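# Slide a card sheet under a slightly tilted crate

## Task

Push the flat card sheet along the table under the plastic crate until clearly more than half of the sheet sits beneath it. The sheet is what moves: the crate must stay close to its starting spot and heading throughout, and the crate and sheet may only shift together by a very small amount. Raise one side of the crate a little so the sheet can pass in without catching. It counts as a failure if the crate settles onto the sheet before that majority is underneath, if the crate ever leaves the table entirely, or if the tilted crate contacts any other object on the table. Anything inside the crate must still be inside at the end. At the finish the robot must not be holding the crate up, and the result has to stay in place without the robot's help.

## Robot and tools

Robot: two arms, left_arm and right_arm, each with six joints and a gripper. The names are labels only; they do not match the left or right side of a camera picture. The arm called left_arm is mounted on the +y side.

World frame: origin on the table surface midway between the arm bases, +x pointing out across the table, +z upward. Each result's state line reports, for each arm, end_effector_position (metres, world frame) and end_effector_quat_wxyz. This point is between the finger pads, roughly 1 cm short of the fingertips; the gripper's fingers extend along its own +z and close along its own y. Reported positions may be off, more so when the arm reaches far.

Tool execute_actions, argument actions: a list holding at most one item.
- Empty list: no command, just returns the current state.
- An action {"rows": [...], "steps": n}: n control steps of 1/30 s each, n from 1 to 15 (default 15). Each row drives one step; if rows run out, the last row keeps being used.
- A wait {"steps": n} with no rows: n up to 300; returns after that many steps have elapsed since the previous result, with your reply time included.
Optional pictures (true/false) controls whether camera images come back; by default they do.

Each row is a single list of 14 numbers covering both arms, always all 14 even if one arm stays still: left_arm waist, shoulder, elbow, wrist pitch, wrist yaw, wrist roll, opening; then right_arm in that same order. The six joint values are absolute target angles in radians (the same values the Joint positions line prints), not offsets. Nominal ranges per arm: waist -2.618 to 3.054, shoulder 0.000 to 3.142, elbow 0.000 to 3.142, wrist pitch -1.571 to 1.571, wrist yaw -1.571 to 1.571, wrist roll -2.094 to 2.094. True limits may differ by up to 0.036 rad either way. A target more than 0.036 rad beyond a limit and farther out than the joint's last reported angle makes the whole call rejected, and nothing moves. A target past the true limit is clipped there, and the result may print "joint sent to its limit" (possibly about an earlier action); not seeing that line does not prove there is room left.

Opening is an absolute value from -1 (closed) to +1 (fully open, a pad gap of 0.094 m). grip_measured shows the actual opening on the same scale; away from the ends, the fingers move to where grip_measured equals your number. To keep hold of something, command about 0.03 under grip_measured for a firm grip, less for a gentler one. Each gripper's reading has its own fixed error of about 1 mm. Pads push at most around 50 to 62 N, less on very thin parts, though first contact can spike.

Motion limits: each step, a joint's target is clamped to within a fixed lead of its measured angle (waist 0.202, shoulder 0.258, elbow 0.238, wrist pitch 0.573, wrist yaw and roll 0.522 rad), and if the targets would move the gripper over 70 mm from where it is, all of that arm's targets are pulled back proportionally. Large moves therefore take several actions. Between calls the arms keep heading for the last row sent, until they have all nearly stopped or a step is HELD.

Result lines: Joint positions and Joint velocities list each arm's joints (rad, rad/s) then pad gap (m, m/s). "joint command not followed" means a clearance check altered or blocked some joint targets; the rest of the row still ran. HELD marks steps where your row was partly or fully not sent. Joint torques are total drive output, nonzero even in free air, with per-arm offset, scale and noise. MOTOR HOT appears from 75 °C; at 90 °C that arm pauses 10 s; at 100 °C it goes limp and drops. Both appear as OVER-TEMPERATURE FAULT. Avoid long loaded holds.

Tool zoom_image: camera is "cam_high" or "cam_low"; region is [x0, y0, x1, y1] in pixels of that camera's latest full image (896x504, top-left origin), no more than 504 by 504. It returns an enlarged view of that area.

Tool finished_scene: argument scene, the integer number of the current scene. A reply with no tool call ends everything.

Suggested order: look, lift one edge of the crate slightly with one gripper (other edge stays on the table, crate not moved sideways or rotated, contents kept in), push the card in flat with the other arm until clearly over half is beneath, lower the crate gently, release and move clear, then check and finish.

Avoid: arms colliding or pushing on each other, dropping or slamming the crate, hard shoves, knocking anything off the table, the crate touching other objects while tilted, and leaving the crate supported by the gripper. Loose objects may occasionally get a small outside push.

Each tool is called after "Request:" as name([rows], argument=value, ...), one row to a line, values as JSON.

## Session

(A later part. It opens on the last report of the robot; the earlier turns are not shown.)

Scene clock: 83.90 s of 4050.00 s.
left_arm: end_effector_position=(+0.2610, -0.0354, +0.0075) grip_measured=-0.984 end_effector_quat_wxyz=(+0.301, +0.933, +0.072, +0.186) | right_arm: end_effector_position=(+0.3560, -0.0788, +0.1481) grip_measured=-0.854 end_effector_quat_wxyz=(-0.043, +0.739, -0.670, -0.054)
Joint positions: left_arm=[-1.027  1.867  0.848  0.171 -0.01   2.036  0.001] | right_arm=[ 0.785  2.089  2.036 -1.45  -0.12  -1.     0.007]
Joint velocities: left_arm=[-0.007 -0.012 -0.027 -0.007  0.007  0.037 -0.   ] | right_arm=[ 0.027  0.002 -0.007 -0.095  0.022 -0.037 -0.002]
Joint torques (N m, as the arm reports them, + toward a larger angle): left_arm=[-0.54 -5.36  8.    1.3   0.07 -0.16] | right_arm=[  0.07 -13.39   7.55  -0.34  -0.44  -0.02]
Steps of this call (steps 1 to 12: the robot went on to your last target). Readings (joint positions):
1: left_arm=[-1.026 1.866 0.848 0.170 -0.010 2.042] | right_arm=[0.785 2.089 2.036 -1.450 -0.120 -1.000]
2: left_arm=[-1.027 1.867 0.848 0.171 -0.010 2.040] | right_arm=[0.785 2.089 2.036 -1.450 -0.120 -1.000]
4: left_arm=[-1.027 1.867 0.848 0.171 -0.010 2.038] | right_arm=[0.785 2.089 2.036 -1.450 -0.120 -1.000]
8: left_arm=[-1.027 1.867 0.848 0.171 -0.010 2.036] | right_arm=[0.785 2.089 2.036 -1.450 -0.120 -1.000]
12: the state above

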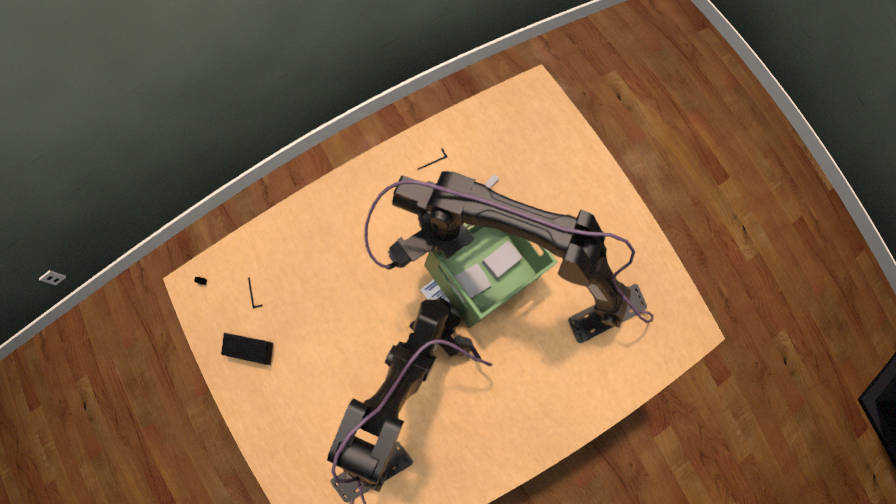

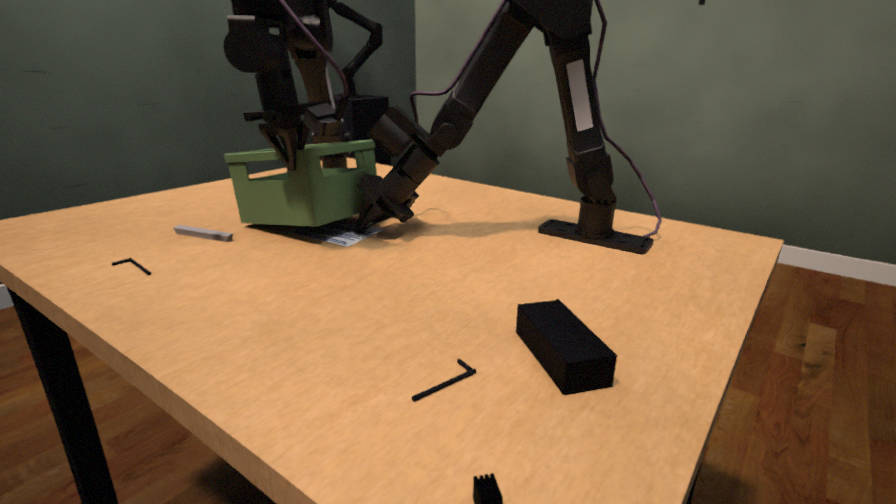

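Retreat, then lower.

Request:
execute_actions([
  {"rows":[[-1.03,1.81,0.865,0.155,0,2.03,-1,0.785,2.03,2.05,-1.5,-0.16,-1.0,-0.9],[-1.03,1.81,0.865,0.155,0,2.03,-1,0.785,2.03,2.05,-1.5,-0.16,-1.0,-0.9],[-1.03,1.81,0.865,0.155,0,2.03,-1,0.785,2.03,2.05,-1.5,-0.16,-1.0,-0.9],[-1.03,1.81,0.865,0.155,0,2.03,-1,0.785,2.03,2.05,-1.5,-0.16,-1.0,-0.9],[-1.03,1.81,0.865,0.155,0,2.03,-1,0.785,2.03,2.05,-1.5,-0.16,-1.0,-0.9],[-1.03,1.81,0.865,0.155,0,2.03,-1,0.785,2.03,2.05,-1.5,-0.16,-1.0,-0.9],[-0.99,1.74,0.82,0.09,0,2.03,-1,0.785,2.03,2.05,-1.5,-0.16,-1.0,-0.9],[-0.99,1.74,0.82,0.09,0,2.03,-1,0.785,2.03,2.05,-1.5,-0.16,-1.0,-0.9],[-0.99,1.74,0.82,0.09,0,2.03,-1,0.785,2.03,2.05,-1.5,-0.16,-1.0,-0.9],[-0.99,1.74,0.82,0.09,0,2.03,-1,0.785,2.03,2.05,-1.5,-0.16,-1.0,-0.9],[-0.9,1.4,0.72,-0.4,0,2.03,-1,0.785,2.03,2.05,-1.5,-0.16,-1.0,-0.9]],"steps":15},
], pictures=false)

Request:
execute_actions([
  {"steps":20},
])

Scene clock: 90.47 s of 4050.00 s.
left_arm: end_effector_position=(+0.2481, +0.0519, +0.0516) grip_measured=-0.984 end_effector_quat_wxyz=(+0.250, +0.945, +0.125, +0.173) | right_arm: end_effector_position=(+0.3560, -0.0788, +0.1481) grip_measured=-0.854 end_effector_quat_wxyz=(-0.043, +0.739, -0.670, -0.054)
Joint positions: left_arm=[-0.916  1.508  0.736 -0.182 -0.007  2.035  0.001] | right_arm=[ 0.785  2.089  2.036 -1.45  -0.12  -1.     0.007]
Joint velocities: left_arm=[ 0.462 -1.883 -0.388 -1.751 -0.066  0.037 -0.   ] | right_arm=[ 0.002 -0.017 -0.002 -0.037 -0.051  0.007  0.   ]
Joint torques (N m, as the arm reports them, + toward a larger angle): left_arm=[-0.79 -4.28  7.84  1.79  0.1  -0.04] | right_arm=[  0.06 -13.39   7.56  -0.33  -0.44  -0.01]
Steps of this call (steps 1 to 15: the robot went on to your last target; steps 16 to 90: nothing new was sent; then 3.07 s passed at rest; steps 91 to 105: all 15 steps of this action). Readings (joint positions):
91: left_arm=[-1.027 1.863 0.848 0.171 -0.010 2.035] | right_arm=[0.785 2.089 2.036 -1.450 -0.120 -1.000]
92: left_arm=[-1.027 1.859 0.848 0.167 -0.010 2.035] | right_arm=[0.785 2.089 2.036 -1.450 -0.120 -1.000]
94: left_arm=[-1.027 1.848 0.848 0.165 -0.010 2.035] | right_arm=[0.785 2.089 2.036 -1.450 -0.120 -1.000]
98: left_arm=[-1.019 1.815 0.838 0.143 -0.008 2.035] | right_arm=[0.785 2.089 2.036 -1.450 -0.120 -1.000]
105: the state above

Scene clock: 91.13 s of 4050.00 s.
left_arm: end_effector_position=(+0.2259, +0.0849, +0.0553) grip_measured=-0.984 end_effector_quat_wxyz=(+0.205, +0.959, +0.135, +0.146) | right_arm: end_effector_position=(+0.3560, -0.0788, +0.1481) grip_measured=-0.854 end_effector_quat_wxyz=(-0.043, +0.739, -0.670, -0.054)
Joint positions: left_arm=[-0.9    1.403  0.727 -0.387 -0.008  2.035  0.001] | right_arm=[ 0.785  2.089  2.036 -1.45  -0.12  -1.     0.007]
Joint velocities: left_arm=[ 0.017  0.012 -0.007 -0.007 -0.066 -0.11   0.   ] | right_arm=[ 0.012 -0.012  0.002  0.081  0.066  0.037  0.   ]
Joint torques (N m, as the arm reports them, + toward a larger angle): left_arm=[ 0.14 -4.2   6.52  1.09  0.06 -0.04] | right_arm=[  0.06 -13.38   7.57  -0.34  -0.45  -0.02]
Steps of this call (steps 1 to 20: the robot went on to your last target). Readings (joint positions):
1: left_arm=[-0.905 1.455 0.729 -0.232 -0.009 2.035] | right_arm=[0.785 2.089 2.036 -1.450 -0.120 -1.000]
2: left_arm=[-0.901 1.423 0.729 -0.265 -0.009 2.035] | right_arm=[0.785 2.089 2.036 -1.450 -0.120 -1.000]
4: left_arm=[-0.900 1.403 0.729 -0.299 -0.008 2.035] | right_arm=[0.785 2.089 2.036 -1.450 -0.120 -1.000]
8: left_arm=[-0.900 1.403 0.727 -0.357 -0.008 2.035] | right_arm=[0.785 2.089 2.036 -1.450 -0.120 -1.000]
20: the state above

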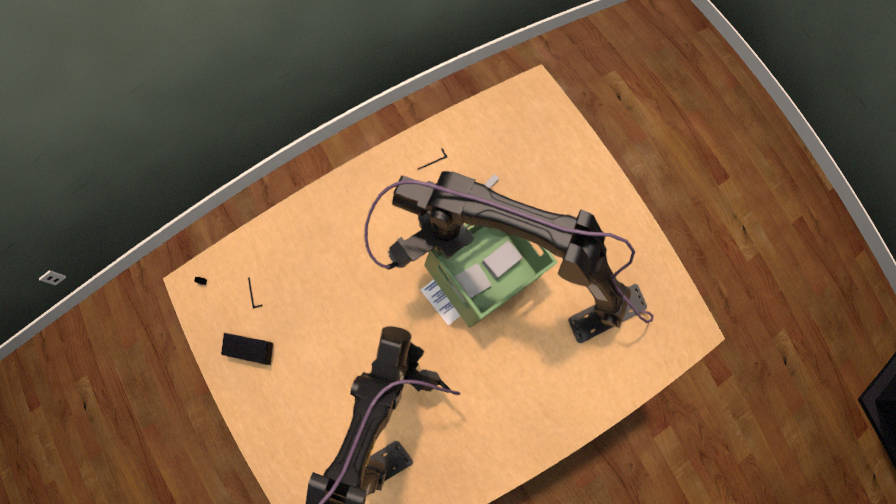

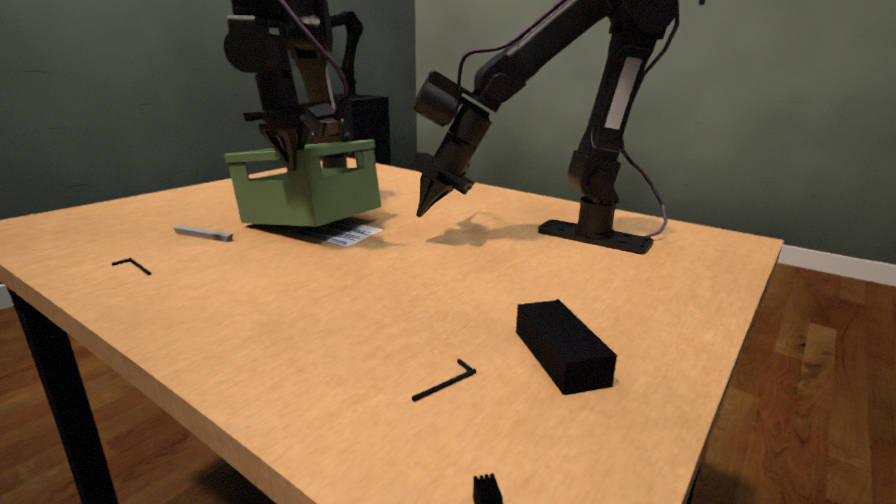

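~75% under. Lower.

Request:
execute_actions([
  {"rows":[[-0.9,1.4,0.72,-0.4,0,2.03,-1,0.805,2.06,2.04,-1.48,-0.12,-0.975,-0.9],[-0.9,1.4,0.72,-0.4,0,2.03,-1,0.805,2.06,2.04,-1.48,-0.12,-0.975,-0.9],[-0.9,1.4,0.72,-0.4,0,2.03,-1,0.805,2.06,2.04,-1.48,-0.12,-0.975,-0.9],[-0.9,1.4,0.72,-0.4,0,2.03,-1,0.805,2.06,2.04,-1.48,-0.12,-0.975,-0.9],[-0.9,1.4,0.72,-0.4,0,2.03,-1,0.83,2.09,2.03,-1.46,-0.08,-0.95,-0.9],[-0.9,1.4,0.72,-0.4,0,2.03,-1,0.83,2.09,2.03,-1.46,-0.08,-0.95,-0.9],[-0.9,1.4,0.72,-0.4,0,2.03,-1,0.83,2.09,2.03,-1.46,-0.08,-0.95,-0.9],[-0.9,1.4,0.72,-0.4,0,2.03,-1,0.83,2.09,2.03,-1.46,-0.08,-0.95,-0.9],[-0.9,1.4,0.72,-0.4,0,2.03,-1,0.855,2.12,2.02,-1.445,-0.04,-0.92,-0.9],[-0.9,1.4,0.72,-0.4,0,2.03,-1,0.855,2.12,2.02,-1.445,-0.04,-0.92,-0.9],[-0.9,1.4,0.72,-0.4,0,2.03,-1,0.855,2.12,2.02,-1.445,-0.04,-0.92,-0.9],[-0.9,1.4,0.72,-0.4,0,2.03,-1,0.855,2.12,2.02,-1.445,-0.04,-0.92,-0.9],[-0.9,1.4,0.72,-0.4,0,2.03,-1,0.875,2.15,2.01,-1.43,0,-0.895,-0.9]],"steps":15},
], pictures=false)

Request:
execute_actions([
  {"steps":15},
], pictures=false)

Request:
execute_actions([
  {"rows":[[-0.9,1.4,0.72,-0.4,0,2.03,-1,0.875,2.16,2.02,-1.42,0,-0.895,0]],"steps":12},
], pictures=false)

Request:
execute_actions([
  {"rows":[[-0.9,1.4,0.72,-0.4,0,2.03,-1,0.875,2.16,2.25,-1.57,0,-0.895,0]],"steps":15},
])

Scene clock: 98.53 s of 4050.00 s.
left_arm: end_effector_position=(+0.2257, +0.0851, +0.0551) grip_measured=-0.984 end_effector_quat_wxyz=(+0.204, +0.959, +0.135, +0.145) | right_arm: end_effector_position=(+0.3515, -0.0621, +0.1146) grip_measured=-0.856 end_effector_quat_wxyz=(-0.013, +0.744, -0.668, -0.005)
Joint positions: left_arm=[-0.9    1.403  0.727 -0.388 -0.008  2.035  0.001] | right_arm=[ 0.868  2.159  2.017 -1.404 -0.013 -0.933  0.007]
Joint velocities: left_arm=[-0.007 -0.002 -0.007 -0.007  0.007 -0.007 -0.001] | right_arm=[ 0.154  0.188 -0.081 -0.022  0.227  0.198 -0.001]
Joint torques (N m, as the arm reports them, + toward a larger angle): left_arm=[ 0.09 -4.22  6.54  1.07  0.06 -0.05] | right_arm=[ -0.17 -11.31   6.03  -0.21  -0.25   0.06]
Steps of this call (steps 1 to 15: the robot went on to your last target; steps 16 to 90: nothing new was sent; then 3.90 s passed at rest; steps 91 to 105: all 15 steps of this action). Readings (joint positions):
91: left_arm=[-0.900 1.403 0.727 -0.388 -0.008 2.035] | right_arm=[0.786 2.090 2.034 -1.448 -0.118 -0.999]
92: left_arm=[-0.900 1.403 0.727 -0.388 -0.008 2.035] | right_arm=[0.788 2.090 2.033 -1.445 -0.114 -0.996]
94: left_arm=[-0.900 1.403 0.727 -0.388 -0.008 2.035] | right_arm=[0.794 2.093 2.030 -1.439 -0.109 -0.993]
98: left_arm=[-0.900 1.403 0.727 -0.388 -0.008 2.035] | right_arm=[0.819 2.112 2.030 -1.422 -0.079 -0.977]
105: the state above

Scene clock: 99.03 s of 4050.00 s.
left_arm: end_effector_position=(+0.2257, +0.0851, +0.0551) grip_measured=-0.984 end_effector_quat_wxyz=(+0.204, +0.959, +0.135, +0.145) | right_arm: end_effector_position=(+0.3511, -0.0620, +0.1137) grip_measured=-0.858 end_effector_quat_wxyz=(-0.011, +0.744, -0.669, -0.000)
Joint positions: left_arm=[-0.9    1.403  0.727 -0.388 -0.008  2.035  0.001] | right_arm=[ 0.873  2.161  2.017 -1.404 -0.002 -0.925  0.007]
Joint velocities: left_arm=[-0.012 -0.007  0.002 -0.037 -0.037  0.007  0.   ] | right_arm=[ 0.007 -0.017 -0.007 -0.037 -0.007 -0.007 -0.001]
Joint torques (N m, as the arm reports them, + toward a larger angle): left_arm=[ 0.14 -4.2   6.54  1.07  0.06 -0.03] | right_arm=[  0.19 -10.67   5.77  -0.19   0.03   0.24]
Steps of this call (steps 1 to 15: the robot went on to your last target). Readings (joint positions):
1: left_arm=[-0.900 1.403 0.727 -0.388 -0.008 2.035] | right_arm=[0.872 2.162 2.017 -1.404 -0.003 -0.928]
2: left_arm=[-0.900 1.403 0.727 -0.388 -0.008 2.035] | right_arm=[0.873 2.161 2.017 -1.404 -0.003 -0.926]
4: left_arm=[-0.900 1.403 0.727 -0.388 -0.008 2.035] | right_arm=[0.873 2.161 2.017 -1.404 -0.002 -0.925]
8: left_arm=[-0.900 1.403 0.727 -0.388 -0.008 2.035] | right_arm=[0.873 2.161 2.017 -1.404 -0.002 -0.925]
15: the state above

Scene clock: 99.43 s of 4050.00 s.
left_arm: end_effector_position=(+0.2257, +0.0851, +0.0551) grip_measured=-0.984 end_effector_quat_wxyz=(+0.204, +0.959, +0.135, +0.145) | right_arm: end_effector_position=(+0.3508, -0.0623, +0.1137) grip_measured=-0.001 end_effector_quat_wxyz=(-0.010, +0.736, -0.676, -0.000)
Joint positions: left_arm=[-0.9    1.403  0.727 -0.388 -0.008  2.035  0.001] | right_arm=[ 0.873  2.161  2.017 -1.406 -0.002 -0.904  0.047]
Joint velocities: left_arm=[-0.002 -0.012 -0.002 -0.081  0.081  0.037  0.   ] | right_arm=[-0.002 -0.017  0.002  0.022  0.051 -0.007  0.001]
Joint torques (N m, as the arm reports them, + toward a larger angle): left_arm=[ 0.09 -4.21  6.55  1.07  0.05 -0.03] | right_arm=[  0.21 -10.01   6.64  -0.09   0.02   0.04]
Steps of this call (steps 1 to 12: all 12 steps of this action). Readings (joint positions):
1: left_arm=[-0.900 1.403 0.727 -0.388 -0.008 2.035] | right_arm=[0.873 2.161 2.017 -1.404 -0.002 -0.922]
2: left_arm=[-0.900 1.403 0.727 -0.388 -0.008 2.035] | right_arm=[0.873 2.161 2.017 -1.406 -0.002 -0.918]
4: left_arm=[-0.900 1.403 0.727 -0.388 -0.008 2.035] | right_arm=[0.873 2.161 2.017 -1.406 -0.002 -0.912]
8: left_arm=[-0.900 1.403 0.727 -0.388 -0.008 2.035] | right_arm=[0.873 2.161 2.017 -1.406 -0.002 -0.907]
12: the state above

Scene clock: 99.93 s of 4050.00 s.
left_arm: end_effector_position=(+0.2257, +0.0851, +0.0551) grip_measured=-0.984 end_effector_quat_wxyz=(+0.204, +0.959, +0.135, +0.145) | right_arm: end_effector_position=(+0.3579, -0.0560, +0.1703) grip_measured=-0.001 end_effector_quat_wxyz=(-0.054, +0.735, -0.676, +0.004)
Joint positions: left_arm=[-0.9    1.403  0.727 -0.389 -0.008  2.035  0.001] | right_arm=[ 0.873  2.159  2.238 -1.542 -0.001 -0.902  0.047]
Joint velocities: left_arm=[ 0.002  0.007 -0.007 -0.051 -0.007  0.007  0.001] | right_arm=[ 0.037  0.007 -0.002 -0.007  0.066  0.007 -0.002]
Joint torques (N m, as the arm reports them, + toward a larger angle): left_arm=[ 0.11 -4.2   6.55  1.08  0.06 -0.04] | right_arm=[ 0.2  -9.71  7.29  0.09  0.03  0.04]
joint sent to its limit (right arm) — the command would take joint 4 (wrist pitch) past its lower limit, so that joint was sent only as far as its limit.
Steps of this call (steps 1 to 15: all 15 steps of this action). Readings (joint positions):
1: left_arm=[-0.900 1.403 0.727 -0.388 -0.008 2.035] | right_arm=[0.873 2.173 2.058 -1.443 -0.001 -0.904]
2: left_arm=[-0.900 1.403 0.727 -0.388 -0.008 2.035] | right_arm=[0.873 2.191 2.117 -1.476 -0.001 -0.904]
4: left_arm=[-0.900 1.403 0.727 -0.388 -0.008 2.035] | right_arm=[0.873 2.192 2.192 -1.488 -0.001 -0.903]
8: left_arm=[-0.900 1.403 0.727 -0.389 -0.008 2.035] | right_arm=[0.873 2.159 2.236 -1.513 -0.001 -0.902]
15: the state above

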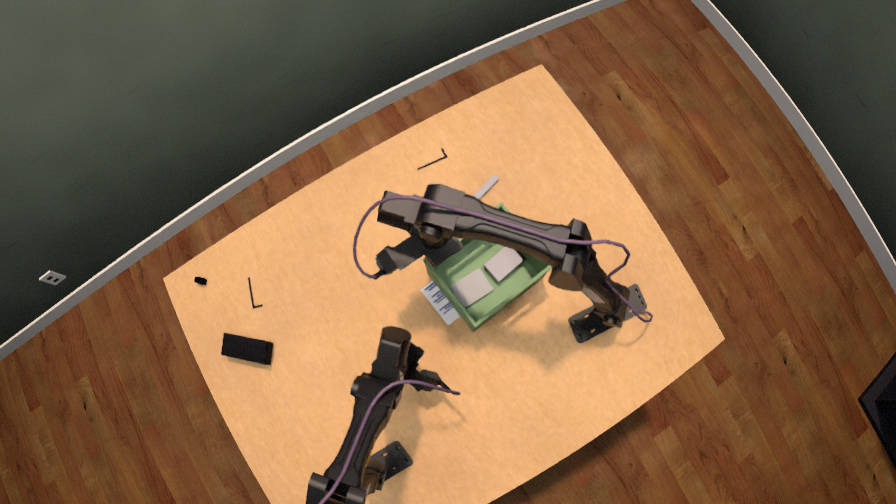

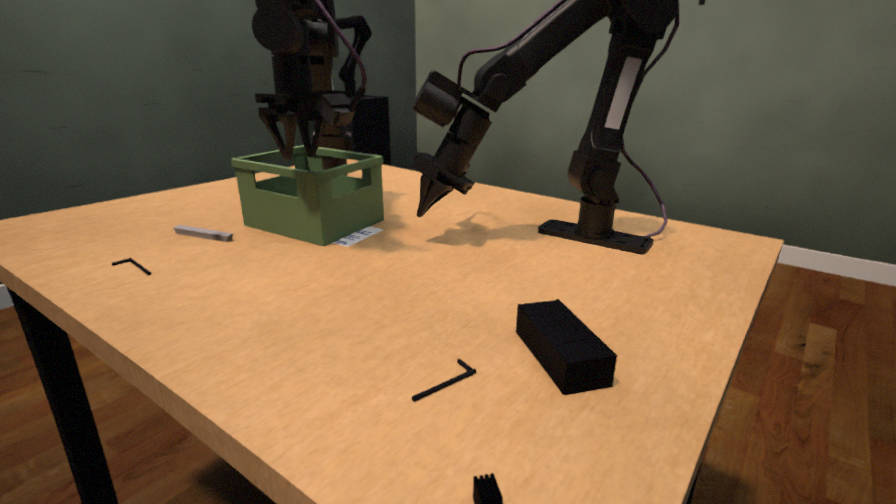

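Request:
finished_scene(scene=2)

The scene is finished: the task was done.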